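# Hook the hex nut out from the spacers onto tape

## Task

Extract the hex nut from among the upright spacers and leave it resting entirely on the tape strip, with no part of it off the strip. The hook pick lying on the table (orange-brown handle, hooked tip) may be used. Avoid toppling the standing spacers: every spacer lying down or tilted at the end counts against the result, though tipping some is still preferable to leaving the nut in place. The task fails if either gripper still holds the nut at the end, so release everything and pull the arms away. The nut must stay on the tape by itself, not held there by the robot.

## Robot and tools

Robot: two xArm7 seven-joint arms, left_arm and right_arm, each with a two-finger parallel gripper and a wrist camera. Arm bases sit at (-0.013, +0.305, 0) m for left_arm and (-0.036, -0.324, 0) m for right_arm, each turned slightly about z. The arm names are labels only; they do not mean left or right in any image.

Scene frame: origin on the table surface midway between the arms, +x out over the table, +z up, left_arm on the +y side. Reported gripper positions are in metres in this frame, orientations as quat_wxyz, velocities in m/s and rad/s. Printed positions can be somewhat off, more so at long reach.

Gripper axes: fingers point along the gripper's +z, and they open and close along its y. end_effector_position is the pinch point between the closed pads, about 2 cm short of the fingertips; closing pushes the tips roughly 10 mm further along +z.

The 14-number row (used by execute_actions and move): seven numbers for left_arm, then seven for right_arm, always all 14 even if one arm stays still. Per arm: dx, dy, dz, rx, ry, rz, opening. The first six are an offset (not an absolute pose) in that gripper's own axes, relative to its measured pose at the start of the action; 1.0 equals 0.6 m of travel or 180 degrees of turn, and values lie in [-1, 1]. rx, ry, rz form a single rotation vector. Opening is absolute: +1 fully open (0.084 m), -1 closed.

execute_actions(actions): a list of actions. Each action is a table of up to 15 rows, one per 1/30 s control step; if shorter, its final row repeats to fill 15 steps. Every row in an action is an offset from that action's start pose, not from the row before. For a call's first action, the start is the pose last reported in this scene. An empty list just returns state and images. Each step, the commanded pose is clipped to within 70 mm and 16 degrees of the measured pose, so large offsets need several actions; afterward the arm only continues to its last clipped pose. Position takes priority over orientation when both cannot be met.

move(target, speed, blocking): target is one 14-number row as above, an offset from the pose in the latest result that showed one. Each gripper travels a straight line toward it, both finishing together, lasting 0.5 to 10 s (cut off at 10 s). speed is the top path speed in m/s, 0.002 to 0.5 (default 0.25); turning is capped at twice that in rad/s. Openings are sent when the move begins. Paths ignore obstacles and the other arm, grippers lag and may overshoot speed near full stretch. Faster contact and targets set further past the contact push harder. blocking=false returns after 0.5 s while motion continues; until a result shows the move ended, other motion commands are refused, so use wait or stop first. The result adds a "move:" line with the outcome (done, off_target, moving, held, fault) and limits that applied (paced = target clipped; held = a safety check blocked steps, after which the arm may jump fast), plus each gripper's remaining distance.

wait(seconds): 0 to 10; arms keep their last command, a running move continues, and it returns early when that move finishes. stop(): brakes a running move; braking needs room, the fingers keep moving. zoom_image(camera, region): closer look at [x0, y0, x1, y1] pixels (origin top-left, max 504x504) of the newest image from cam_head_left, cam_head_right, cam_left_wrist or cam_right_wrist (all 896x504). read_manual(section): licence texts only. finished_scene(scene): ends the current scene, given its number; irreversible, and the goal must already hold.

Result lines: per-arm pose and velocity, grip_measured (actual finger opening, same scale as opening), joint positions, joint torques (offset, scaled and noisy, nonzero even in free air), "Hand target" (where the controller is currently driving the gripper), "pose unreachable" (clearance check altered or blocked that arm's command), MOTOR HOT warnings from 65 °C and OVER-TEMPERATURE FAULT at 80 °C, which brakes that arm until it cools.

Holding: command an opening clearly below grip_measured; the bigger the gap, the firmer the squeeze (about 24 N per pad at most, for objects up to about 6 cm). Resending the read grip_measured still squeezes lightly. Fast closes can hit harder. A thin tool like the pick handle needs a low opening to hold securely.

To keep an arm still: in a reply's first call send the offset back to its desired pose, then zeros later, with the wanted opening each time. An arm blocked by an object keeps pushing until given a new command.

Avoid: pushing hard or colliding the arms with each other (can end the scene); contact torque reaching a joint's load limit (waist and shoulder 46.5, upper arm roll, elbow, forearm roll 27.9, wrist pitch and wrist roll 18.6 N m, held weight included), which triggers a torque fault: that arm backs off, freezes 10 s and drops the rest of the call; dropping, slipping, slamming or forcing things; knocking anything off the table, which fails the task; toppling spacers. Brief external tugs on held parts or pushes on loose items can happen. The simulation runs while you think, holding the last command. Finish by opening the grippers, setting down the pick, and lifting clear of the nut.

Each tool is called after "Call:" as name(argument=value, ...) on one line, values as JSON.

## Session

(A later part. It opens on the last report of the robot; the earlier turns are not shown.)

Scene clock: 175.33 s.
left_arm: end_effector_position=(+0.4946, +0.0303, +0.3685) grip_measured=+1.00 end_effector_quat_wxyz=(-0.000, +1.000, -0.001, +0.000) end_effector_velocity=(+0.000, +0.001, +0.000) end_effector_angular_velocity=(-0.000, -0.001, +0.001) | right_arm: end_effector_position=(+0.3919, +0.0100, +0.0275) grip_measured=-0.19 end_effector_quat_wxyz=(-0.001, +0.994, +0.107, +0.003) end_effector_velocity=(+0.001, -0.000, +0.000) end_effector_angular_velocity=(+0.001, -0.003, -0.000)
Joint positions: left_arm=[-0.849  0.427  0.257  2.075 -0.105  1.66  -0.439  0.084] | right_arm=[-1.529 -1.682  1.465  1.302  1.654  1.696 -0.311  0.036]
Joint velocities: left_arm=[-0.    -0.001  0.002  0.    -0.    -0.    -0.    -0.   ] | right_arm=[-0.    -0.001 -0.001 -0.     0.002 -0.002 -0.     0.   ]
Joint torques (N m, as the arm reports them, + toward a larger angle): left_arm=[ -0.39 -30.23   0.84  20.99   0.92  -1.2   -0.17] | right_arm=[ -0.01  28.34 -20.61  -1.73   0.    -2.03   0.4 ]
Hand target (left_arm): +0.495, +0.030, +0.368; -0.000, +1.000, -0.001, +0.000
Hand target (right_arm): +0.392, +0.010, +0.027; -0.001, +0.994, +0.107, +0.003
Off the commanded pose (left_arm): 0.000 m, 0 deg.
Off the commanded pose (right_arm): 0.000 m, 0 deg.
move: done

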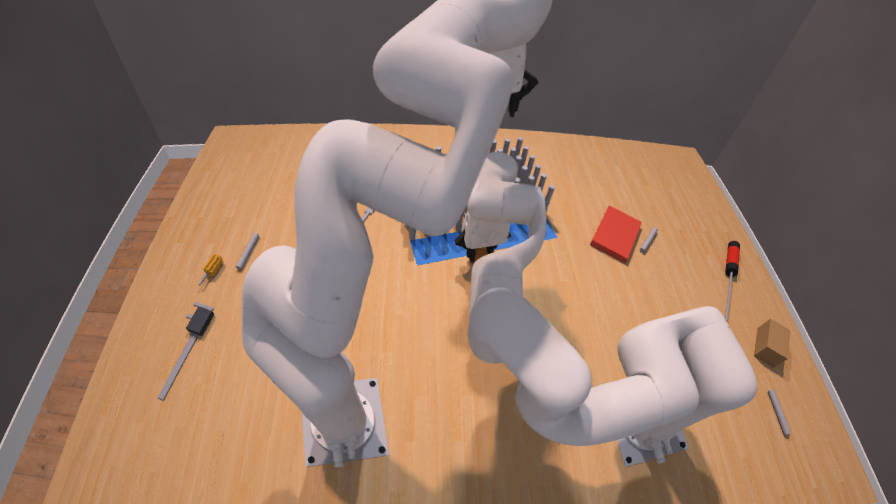

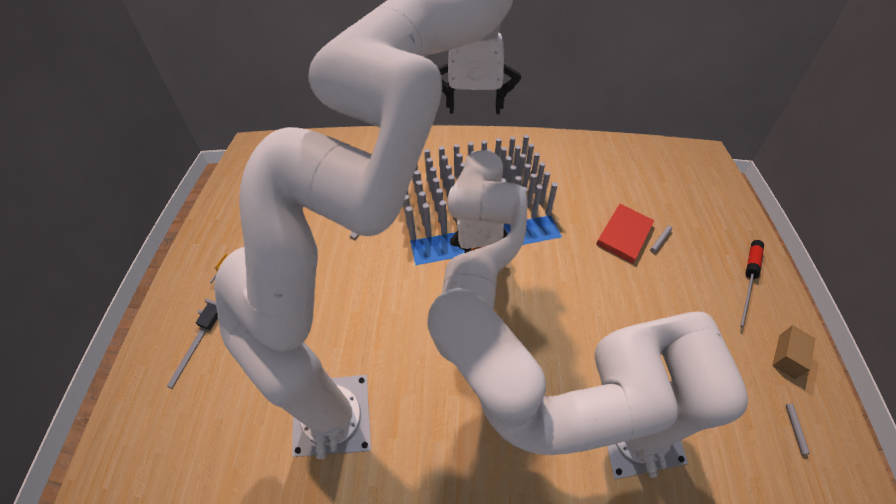

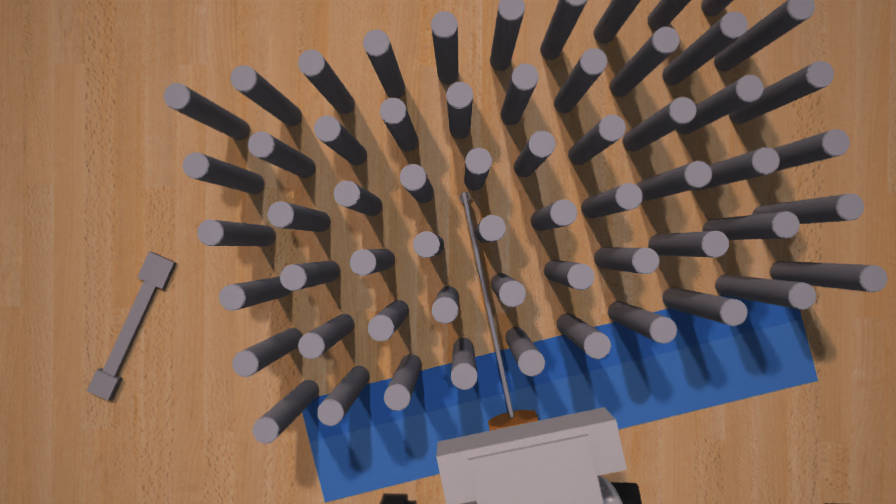

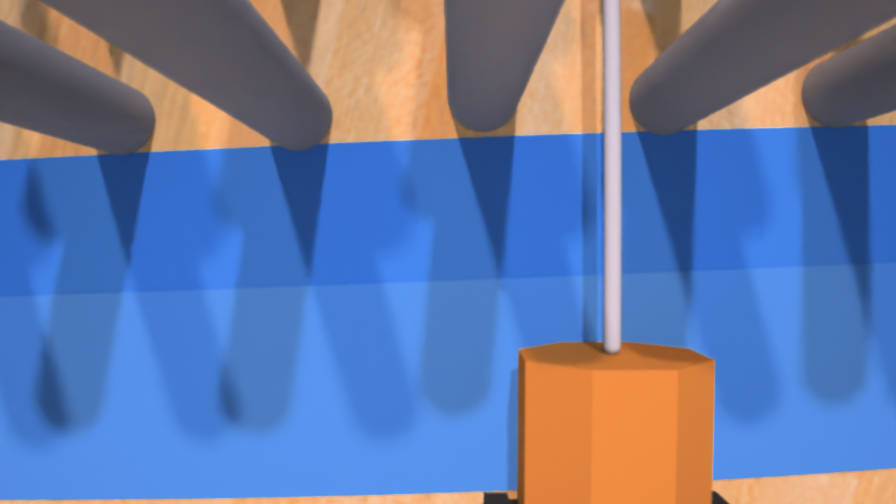

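Call:
move(target=[0,0,0,0,0,0,1,-0.0015,0.001,0,0,-0.01,0,-0.6], speed=0.015)

Call:
move(target=[0,0,0,0,0,0,1,0,-0.005,0,0,0,-0.0096,-0.6], speed=0.015)

Call:
zoom_image(camera="cam_left_wrist", region=[435, 170, 495, 230])

Scene clock: 187.10 s.
left_arm: end_effector_position=(+0.4946, +0.0303, +0.3685) grip_measured=+1.00 end_effector_quat_wxyz=(-0.000, +1.000, -0.001, +0.000) end_effector_velocity=(+0.001, +0.000, +0.000) end_effector_angular_velocity=(+0.000, -0.002, +0.000) | right_arm: end_effector_position=(+0.3911, +0.0093, +0.0275) grip_measured=-0.19 end_effector_quat_wxyz=(+0.001, +0.994, +0.107, -0.012) end_effector_velocity=(-0.000, -0.000, -0.001) end_effector_angular_velocity=(-0.003, +0.004, +0.000)
Joint positions: left_arm=[-0.849  0.427  0.257  2.075 -0.105  1.66  -0.439  0.084] | right_arm=[-1.553 -1.671  1.465  1.329  1.636  1.72  -0.31   0.036]
Joint velocities: left_arm=[-0.    -0.     0.001  0.001  0.001 -0.001  0.    -0.   ] | right_arm=[-0.002  0.     0.001  0.003 -0.003  0.002  0.     0.   ]
Joint torques (N m, as the arm reports them, + toward a larger angle): left_arm=[ -0.56 -30.54   1.64  21.     0.79  -1.51  -0.21] | right_arm=[ -0.26  27.89 -19.63  -1.72  -0.48  -1.55   0.4 ]
Hand target (left_arm): +0.495, +0.030, +0.368; -0.000, +1.000, -0.001, +0.000
Hand target (right_arm): +0.391, +0.009, +0.027; +0.001, +0.994, +0.107, -0.012
Off the commanded pose (left_arm): 0.000 m, 0 deg.
Off the commanded pose (right_arm): 0.000 m, 0 deg.
move: done

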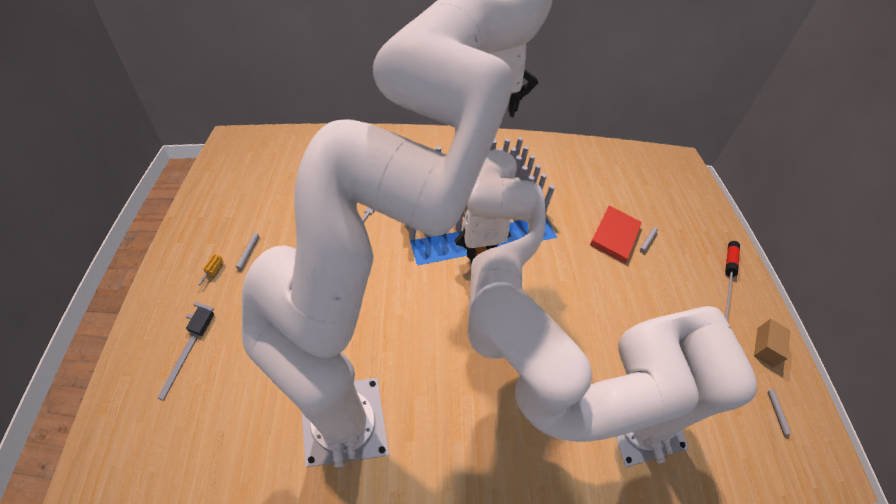

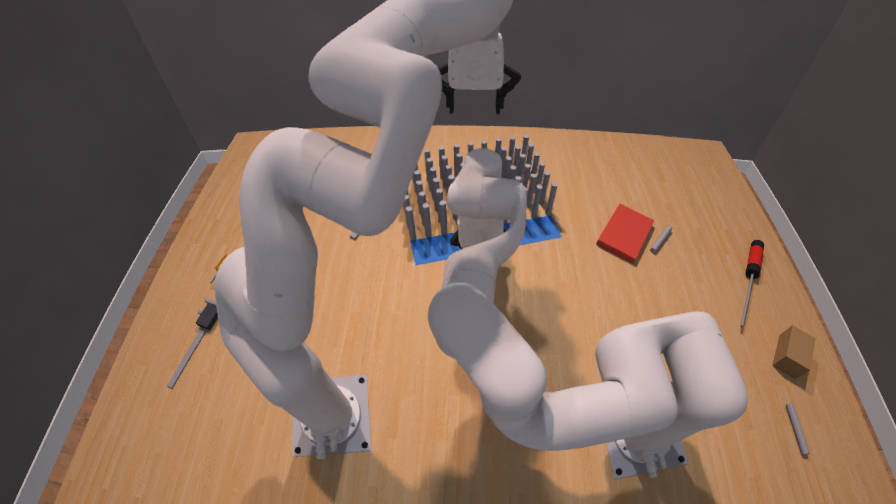

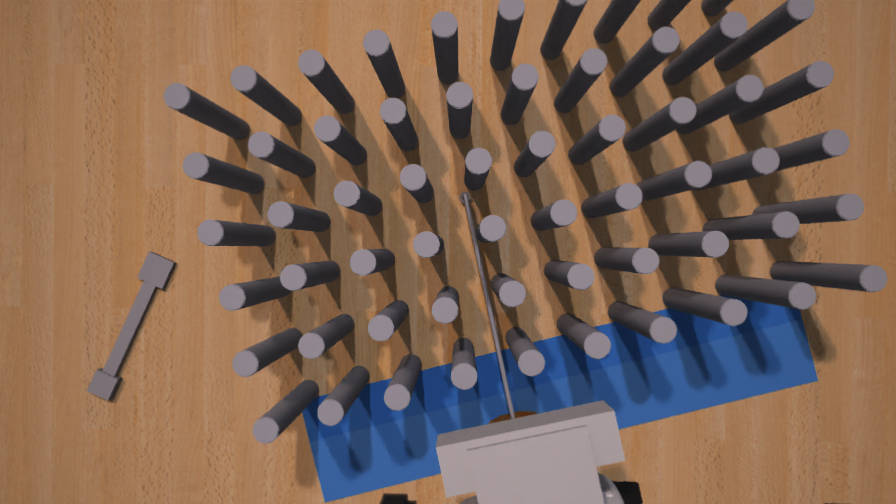

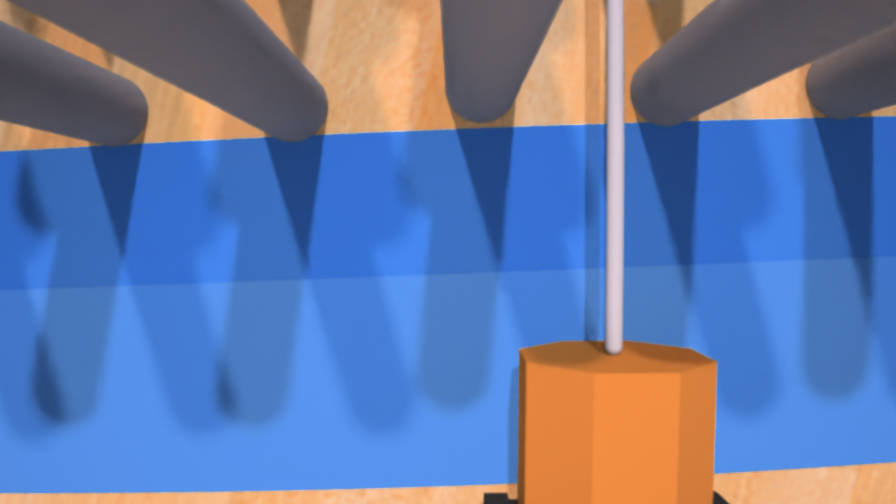

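Scene clock: 188.33 s.
left_arm: end_effector_position=(+0.4946, +0.0303, +0.3685) grip_measured=+1.00 end_effector_quat_wxyz=(-0.000, +1.000, -0.001, +0.000) end_effector_velocity=(-0.000, -0.000, +0.000) end_effector_angular_velocity=(+0.000, +0.000, -0.000) | right_arm: end_effector_position=(+0.3905, +0.0122, +0.0275) grip_measured=-0.19 end_effector_quat_wxyz=(+0.001, +0.992, +0.122, -0.012) end_effector_velocity=(+0.000, +0.000, +0.000) end_effector_angular_velocity=(+0.002, +0.001, +0.002)
Joint positions: left_arm=[-0.849  0.427  0.257  2.075 -0.105  1.66  -0.439  0.084] | right_arm=[-1.551 -1.671  1.465  1.334  1.637  1.721 -0.333  0.036]
Joint velocities: left_arm=[ 0.     0.    -0.     0.001  0.     0.001 -0.     0.   ] | right_arm=[-0.001  0.001  0.     0.     0.001  0.    -0.003 -0.   ]
Joint torques (N m, as the arm reports them, + toward a larger angle): left_arm=[ -0.5  -31.06   1.33  20.85   0.71  -1.55  -0.29] | right_arm=[  0.44  28.28 -19.93  -1.36  -0.11  -1.52   0.44]
Hand target (left_arm): +0.495, +0.030, +0.368; -0.000, +1.000, -0.001, +0.000
Hand target (right_arm): +0.391, +0.012, +0.028; +0.001, +0.992, +0.122, -0.012
Off the commanded pose (left_arm): 0.000 m, 0 deg.
Off the commanded pose (right_arm): 0.000 m, 0 deg.
move: done

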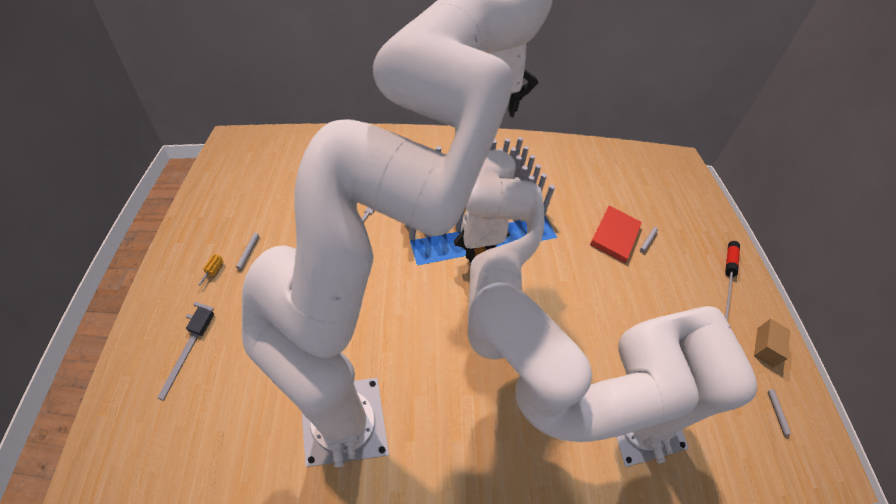

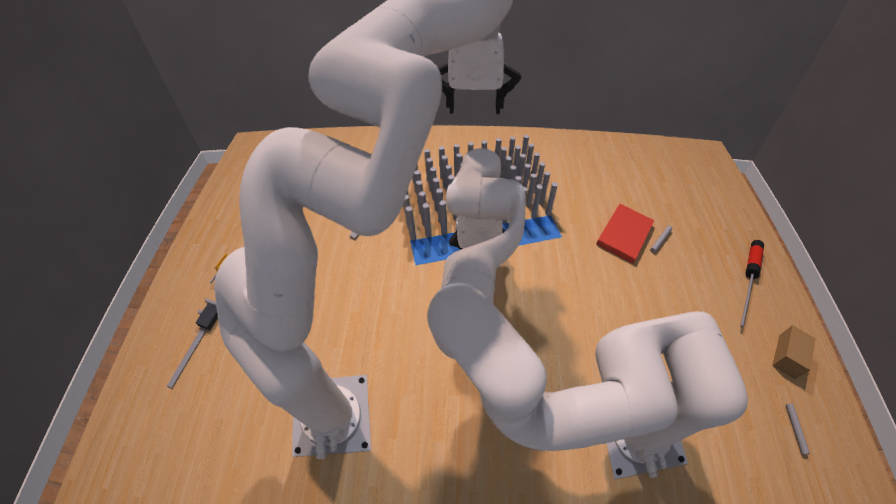

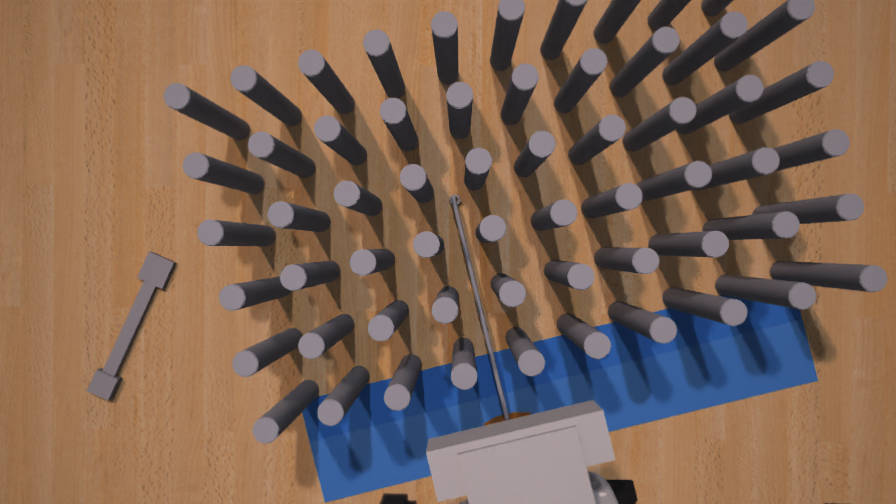

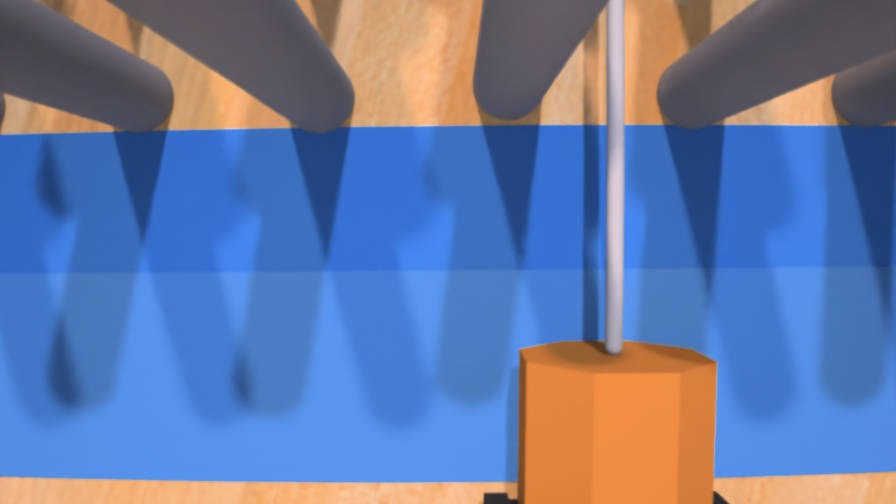

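Region (435, 170, 495, 230) of cam_left_wrist's 896x504 image, scaled by 8.400, with more detail than that image has.

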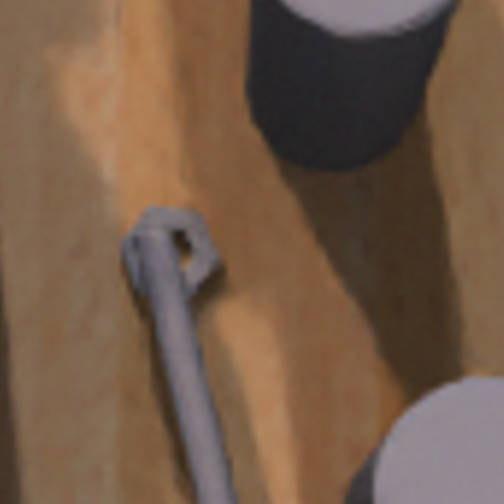

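Call:
move(target=[0,0,0,0,0,0,1,-0.258,0,0.0062,0,0,0,-0.6], speed=0.04)

Call:
move(target=[0,0,0,0,0,0,1,0.001,0.001,-0.04,0,0.01,0,-0.6], speed=0.03)

Scene clock: 199.70 s.
left_arm: end_effector_position=(+0.4946, +0.0303, +0.3685) grip_measured=+1.00 end_effector_quat_wxyz=(-0.000, +1.000, -0.001, +0.000) end_effector_velocity=(-0.000, -0.000, -0.000) end_effector_angular_velocity=(-0.000, +0.002, +0.000) | right_arm: end_effector_position=(+0.2410, -0.0266, +0.0279) grip_measured=-0.19 end_effector_quat_wxyz=(+0.001, +0.993, +0.122, -0.012) end_effector_velocity=(-0.001, -0.001, -0.000) end_effector_angular_velocity=(-0.002, -0.001, -0.001)
Joint positions: left_arm=[-0.849  0.427  0.257  2.075 -0.105  1.66  -0.439  0.084] | right_arm=[-1.03  -1.715  1.485  0.804  1.608  1.755 -0.342  0.036]
Joint velocities: left_arm=[-0.    -0.     0.    -0.001 -0.001  0.001 -0.     0.   ] | right_arm=[ 0.003 -0.002  0.    -0.004 -0.001  0.     0.001 -0.   ]
Joint torques (N m, as the arm reports them, + toward a larger angle): left_arm=[ -0.82 -29.66   1.24  20.84   1.49  -1.6   -0.24] | right_arm=[ -0.43  18.67 -18.47  -1.57  -0.07  -1.79   0.53]
Hand target (left_arm): +0.495, +0.030, +0.368; -0.000, +1.000, -0.001, +0.000
Hand target (right_arm): +0.241, -0.027, +0.028; +0.001, +0.993, +0.122, -0.012
Off the commanded pose (left_arm): 0.000 m, 0 deg.
Off the commanded pose (right_arm): 0.002 m, 0 deg.
move: done

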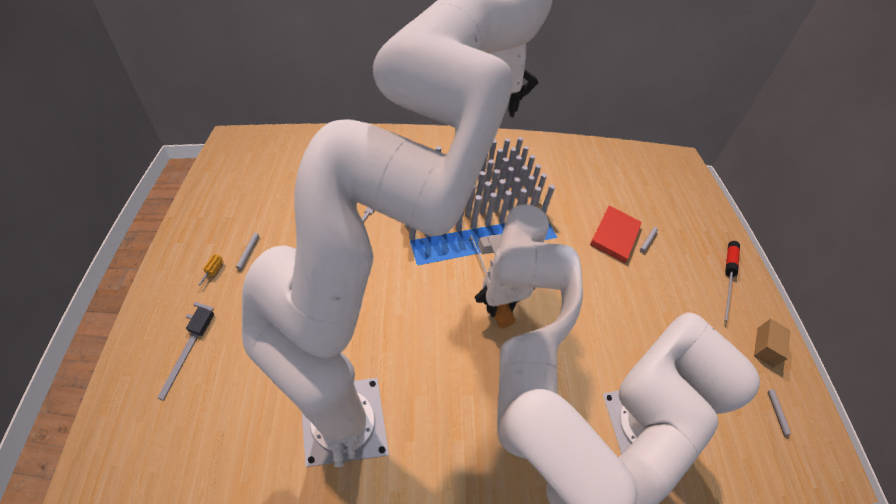

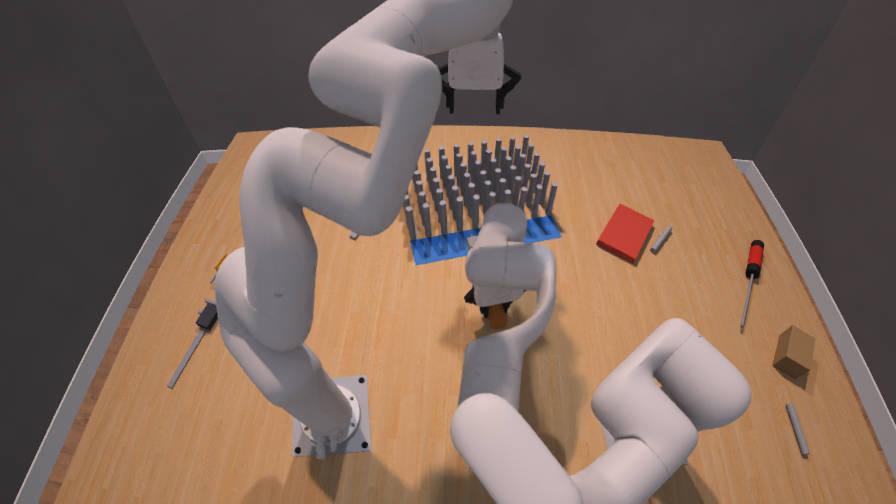

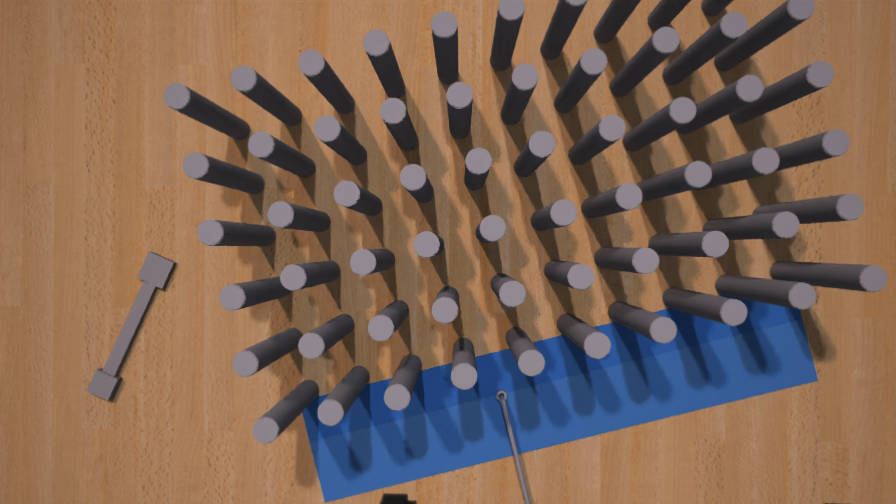

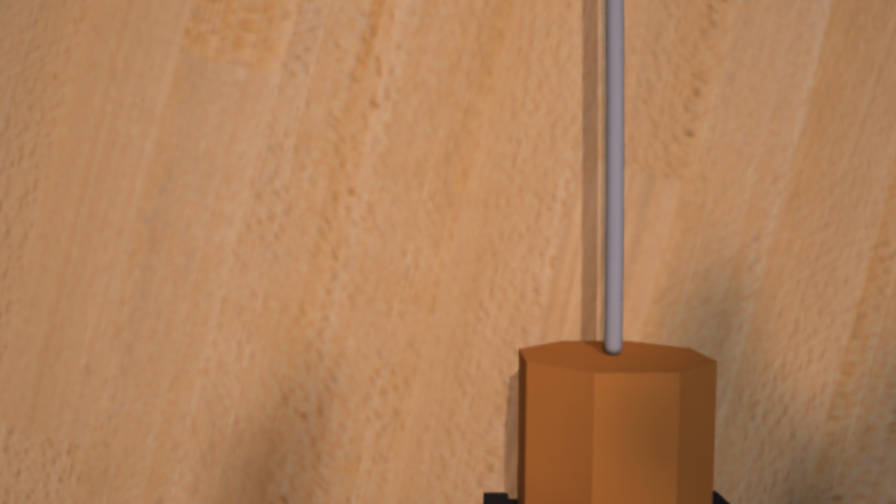

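Scene clock: 200.80 s.
left_arm: end_effector_position=(+0.4946, +0.0303, +0.3685) grip_measured=+1.00 end_effector_quat_wxyz=(-0.000, +1.000, -0.001, +0.000) end_effector_velocity=(-0.000, -0.000, +0.000) end_effector_angular_velocity=(+0.000, -0.001, -0.001) | right_arm: end_effector_position=(+0.2423, -0.0269, +0.0517) grip_measured=-0.19 end_effector_quat_wxyz=(-0.001, +0.993, +0.122, +0.004) end_effector_velocity=(+0.000, -0.000, +0.001) end_effector_angular_velocity=(-0.001, -0.001, -0.001)
Joint positions: left_arm=[-0.849  0.427  0.257  2.075 -0.105  1.66  -0.439  0.084] | right_arm=[-1.019 -1.708  1.425  0.789  1.57   1.764 -0.344  0.036]
Joint velocities: left_arm=[-0.    -0.    -0.001  0.     0.001 -0.     0.     0.   ] | right_arm=[-0.    -0.001 -0.002 -0.    -0.002  0.001 -0.    -0.   ]
Joint torques (N m, as the arm reports them, + toward a larger angle): left_arm=[ -1.18 -29.85   1.49  21.35   0.61  -1.57  -0.41] | right_arm=[ -0.21  18.58 -18.22  -1.03   0.07  -1.89   0.46]
Hand target (left_arm): +0.495, +0.030, +0.368; -0.000, +1.000, -0.001, +0.000
Hand target (right_arm): +0.242, -0.027, +0.052; -0.001, +0.993, +0.122, +0.004
Off the commanded pose (left_arm): 0.000 m, 0 deg.
Off the commanded pose (right_arm): 0.000 m, 0 deg.
move: done

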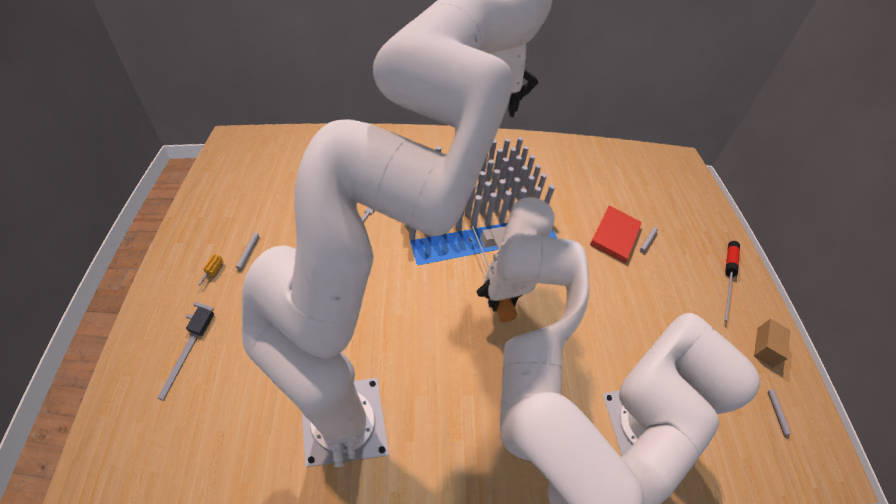

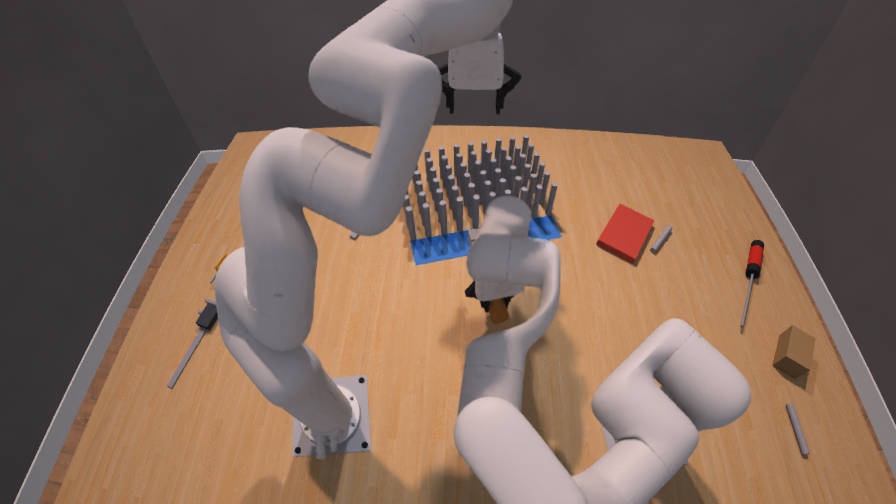

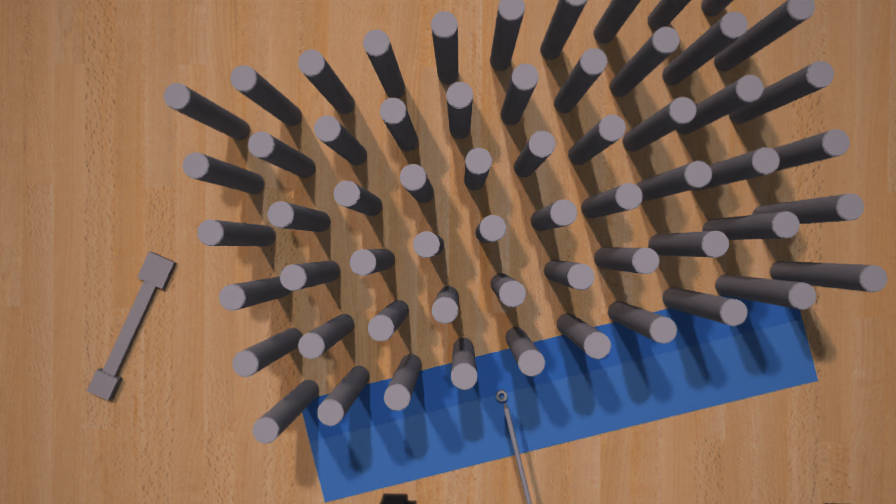

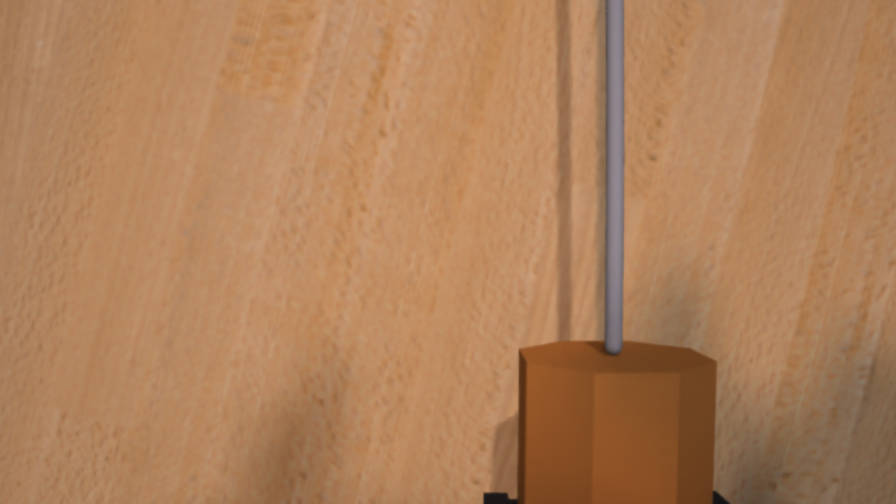

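Put the pick down and release.

Call:
move(target=[-0.1,-0.05,0,0,0,0,1,-0.11,0.03,0.041,0,0,0,-0.6], speed=0.1)

Call:
move(target=[0,0,0,0,0,0,1,0,0,0,0,0,0,0.6])

Call:
move(target=[0,0,0,0,0,0,1,0,0,-0.12,0,0,0,0.6])

Scene clock: 208.73 s.
left_arm: end_effector_position=(+0.4348, +0.0602, +0.3680) grip_measured=+1.00 end_effector_quat_wxyz=(-0.000, +1.000, -0.001, -0.000) end_effector_velocity=(-0.001, +0.000, +0.000) end_effector_angular_velocity=(-0.002, -0.001, +0.001) | right_arm: end_effector_position=(+0.1836, -0.0605, +0.0273) grip_measured=-0.19 end_effector_quat_wxyz=(-0.001, +0.993, +0.121, +0.005) end_effector_velocity=(-0.001, -0.001, -0.001) end_effector_angular_velocity=(+0.001, +0.001, -0.001)
Joint positions: left_arm=[-0.913  0.136  0.254  1.678 -0.033  1.547 -0.475  0.084] | right_arm=[-0.761 -1.751  1.507  0.56   1.617  1.749 -0.315  0.036]
Joint velocities: left_arm=[-0.001 -0.006 -0.    -0.007 -0.    -0.003 -0.002 -0.   ] | right_arm=[ 0.005  0.002  0.002 -0.005  0.001 -0.001  0.002  0.   ]
Joint torques (N m, as the arm reports them, + toward a larger angle): left_arm=[ -0.63 -23.43   0.23  22.08   0.77  -1.88  -0.34] | right_arm=[ -0.12  15.63 -14.7   -1.4   -0.27  -1.73   0.54]
Hand target (left_arm): +0.435, +0.060, +0.368; -0.000, +1.000, -0.001, +0.000
Hand target (right_arm): +0.183, -0.061, +0.027; -0.000, +0.993, +0.121, +0.004
Off the commanded pose (left_arm): 0.001 m, 0 deg.
Off the commanded pose (right_arm): 0.001 m, 0 deg.
move: done

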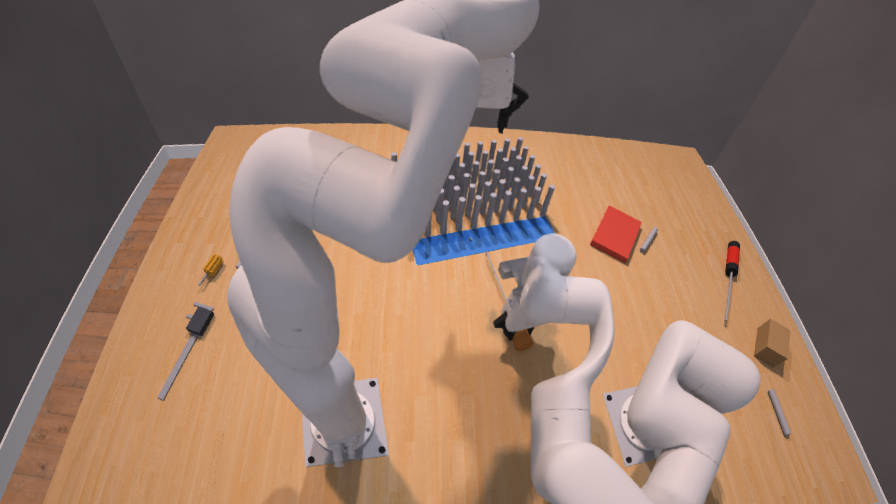

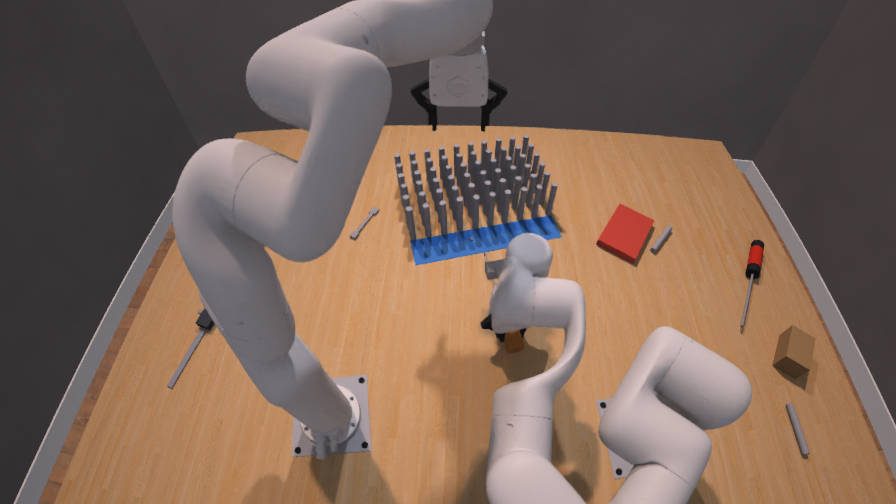

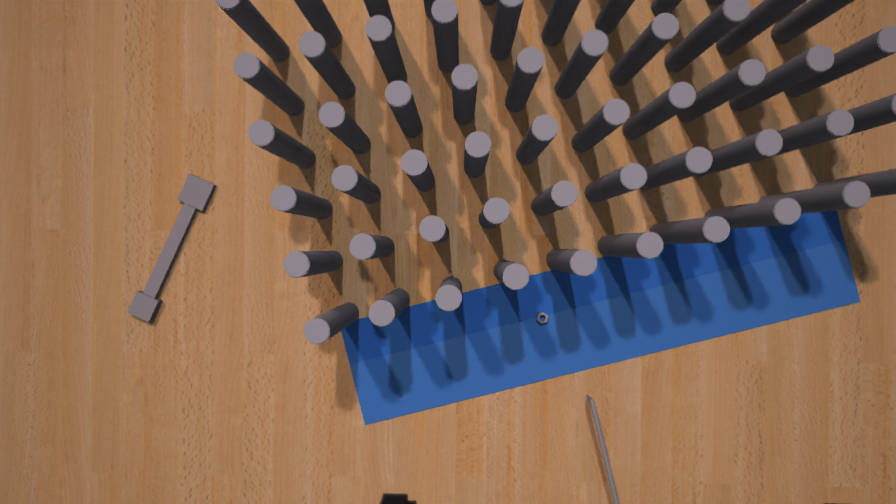

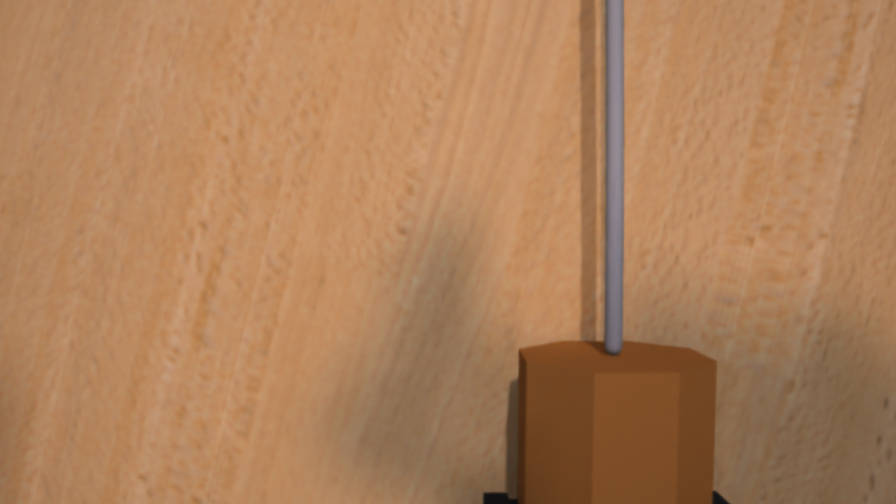

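Scene clock: 209.23 s.
left_arm: end_effector_position=(+0.4348, +0.0602, +0.3680) grip_measured=+1.00 end_effector_quat_wxyz=(-0.000, +1.000, -0.001, -0.000) end_effector_velocity=(-0.000, +0.000, +0.000) end_effector_angular_velocity=(+0.001, +0.000, +0.000) | right_arm: end_effector_position=(+0.1836, -0.0605, +0.0272) grip_measured=+0.59 end_effector_quat_wxyz=(-0.001, +0.993, +0.121, +0.005) end_effector_velocity=(-0.000, +0.000, +0.000) end_effector_angular_velocity=(+0.000, +0.001, +0.000)
Joint positions: left_arm=[-0.913  0.136  0.254  1.678 -0.033  1.547 -0.475  0.084] | right_arm=[-0.761 -1.751  1.507  0.56   1.617  1.749 -0.315  0.069]
Joint velocities: left_arm=[-0.    -0.    -0.    -0.     0.001  0.001 -0.    -0.   ] | right_arm=[ 0.     0.001 -0.001  0.    -0.001 -0.     0.     0.   ]
Joint torques (N m, as the arm reports them, + toward a larger angle): left_arm=[ -0.15 -23.97   0.09  21.19   1.45  -1.3   -0.22] | right_arm=[ -0.52  15.69 -15.66  -1.48  -0.11  -1.94   0.3 ]
Hand target (left_arm): +0.435, +0.060, +0.368; -0.000, +1.000, -0.001, -0.000
Hand target (right_arm): +0.184, -0.060, +0.027; -0.001, +0.993, +0.121, +0.005
Off the commanded pose (left_arm): 0.000 m, 0 deg.
Off the commanded pose (right_arm): 0.000 m, 0 deg.
move: done

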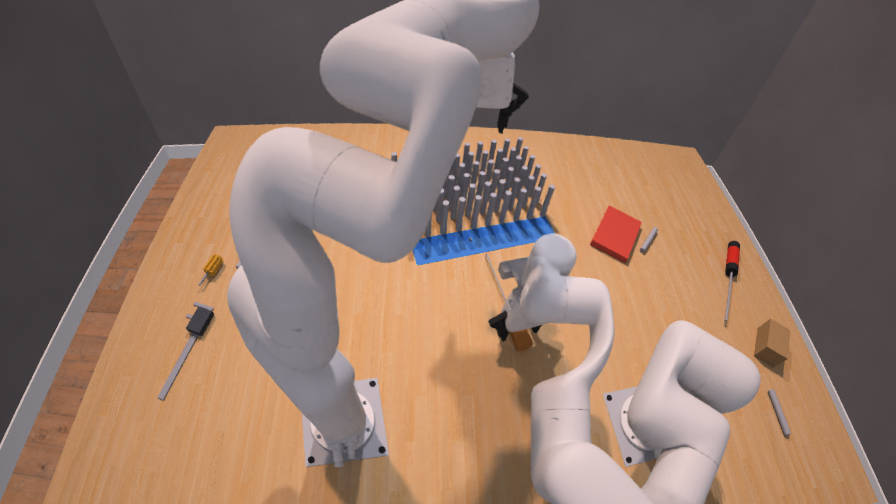

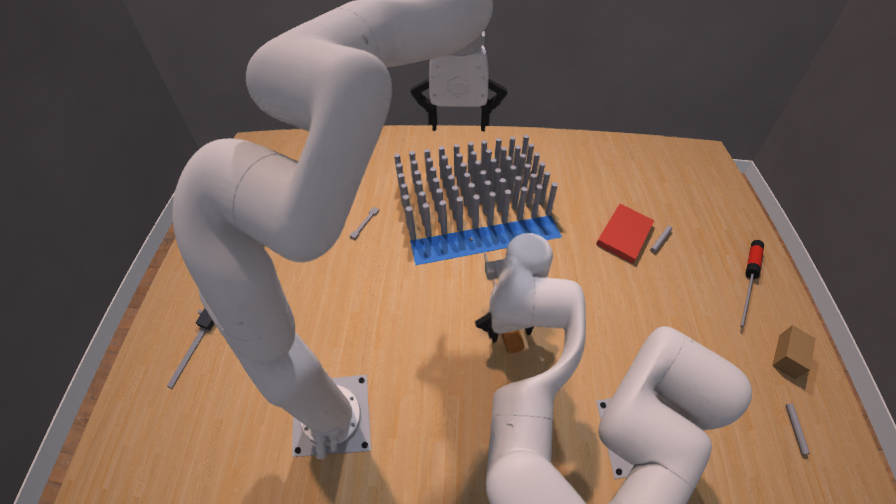

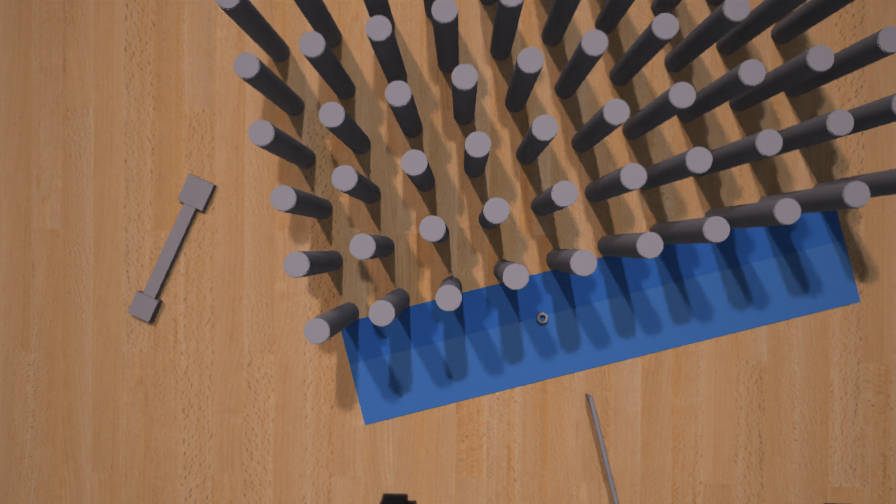

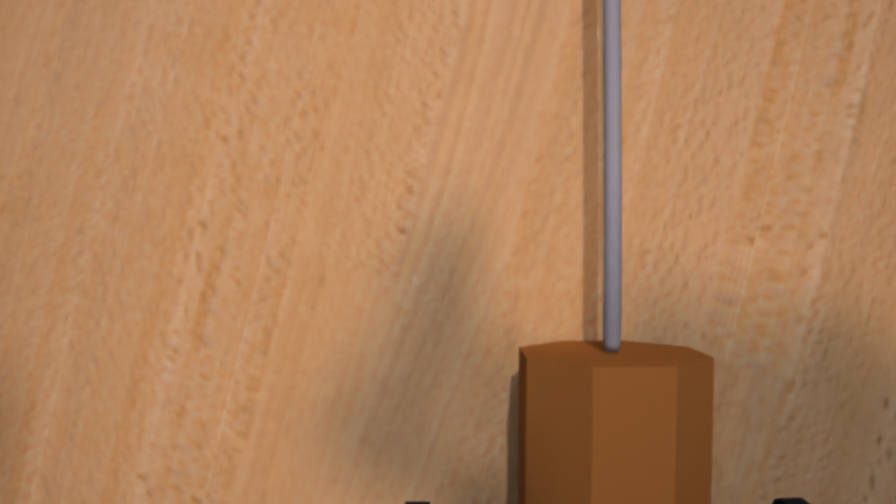

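Scene clock: 210.13 s.
left_arm: end_effector_position=(+0.4348, +0.0602, +0.3680) grip_measured=+1.00 end_effector_quat_wxyz=(-0.000, +1.000, -0.001, -0.000) end_effector_velocity=(-0.000, -0.000, -0.001) end_effector_angular_velocity=(-0.000, +0.000, -0.000) | right_arm: end_effector_position=(+0.1829, -0.0608, +0.0986) grip_measured=+0.59 end_effector_quat_wxyz=(-0.001, +0.993, +0.121, +0.004) end_effector_velocity=(-0.000, +0.001, +0.002) end_effector_angular_velocity=(+0.002, -0.000, +0.002)
Joint positions: left_arm=[-0.913  0.136  0.254  1.678 -0.033  1.547 -0.475  0.084] | right_arm=[-0.822 -1.7    1.276  0.604  1.403  1.837 -0.346  0.069]
Joint velocities: left_arm=[-0.    -0.    -0.001 -0.002 -0.    -0.001 -0.    -0.   ] | right_arm=[-0.     0.002 -0.007  0.002 -0.005  0.002 -0.001 -0.   ]
Joint torques (N m, as the arm reports them, + toward a larger angle): left_arm=[ -1.25 -23.2    0.09  21.51   0.92  -1.5   -0.31] | right_arm=[ -0.23  16.62 -15.65   0.92   0.02  -2.12   0.54]
Hand target (left_arm): +0.435, +0.060, +0.368; -0.000, +1.000, -0.001, -0.000
Hand target (right_arm): +0.183, -0.061, +0.099; -0.001, +0.993, +0.121, +0.004
Off the commanded pose (left_arm): 0.000 m, 0 deg.
Off the commanded pose (right_arm): 0.001 m, 0 deg.
move: done

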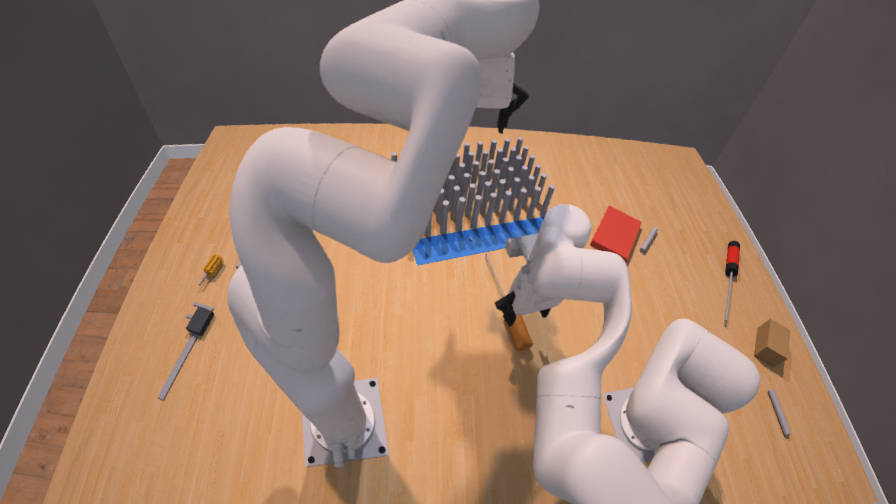

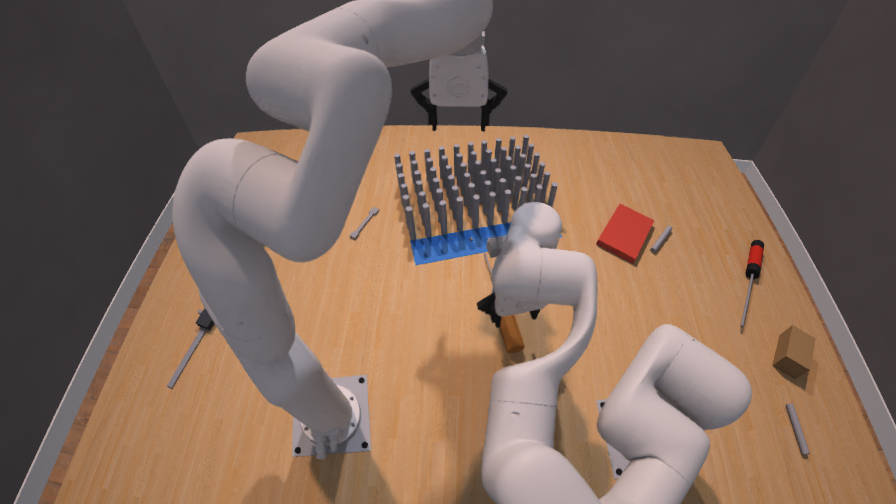

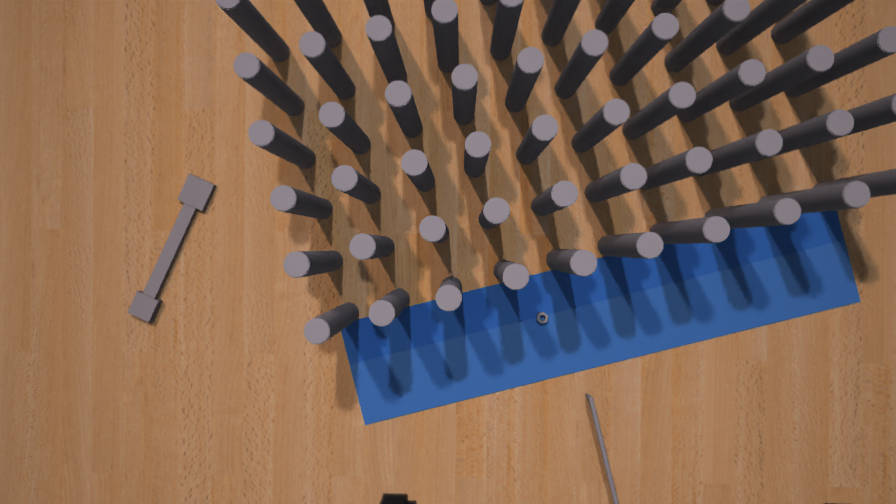

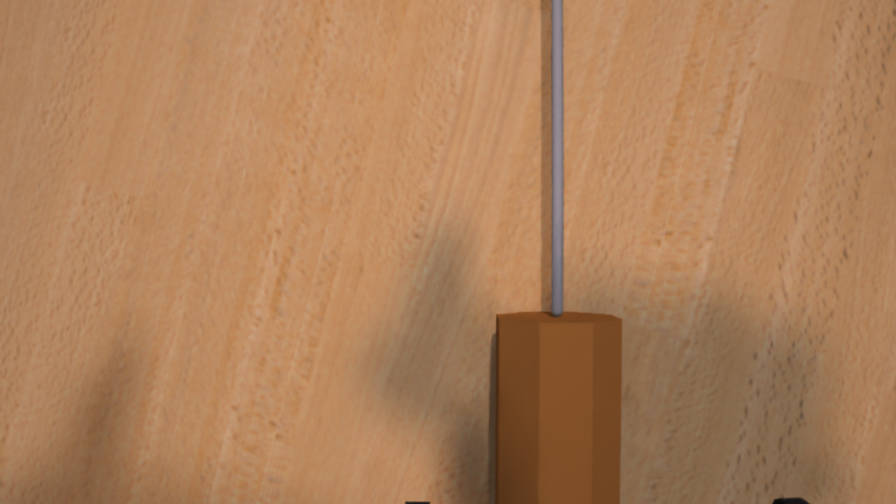

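Call:
finished_scene(scene=1)

The scene is finished: the task was done.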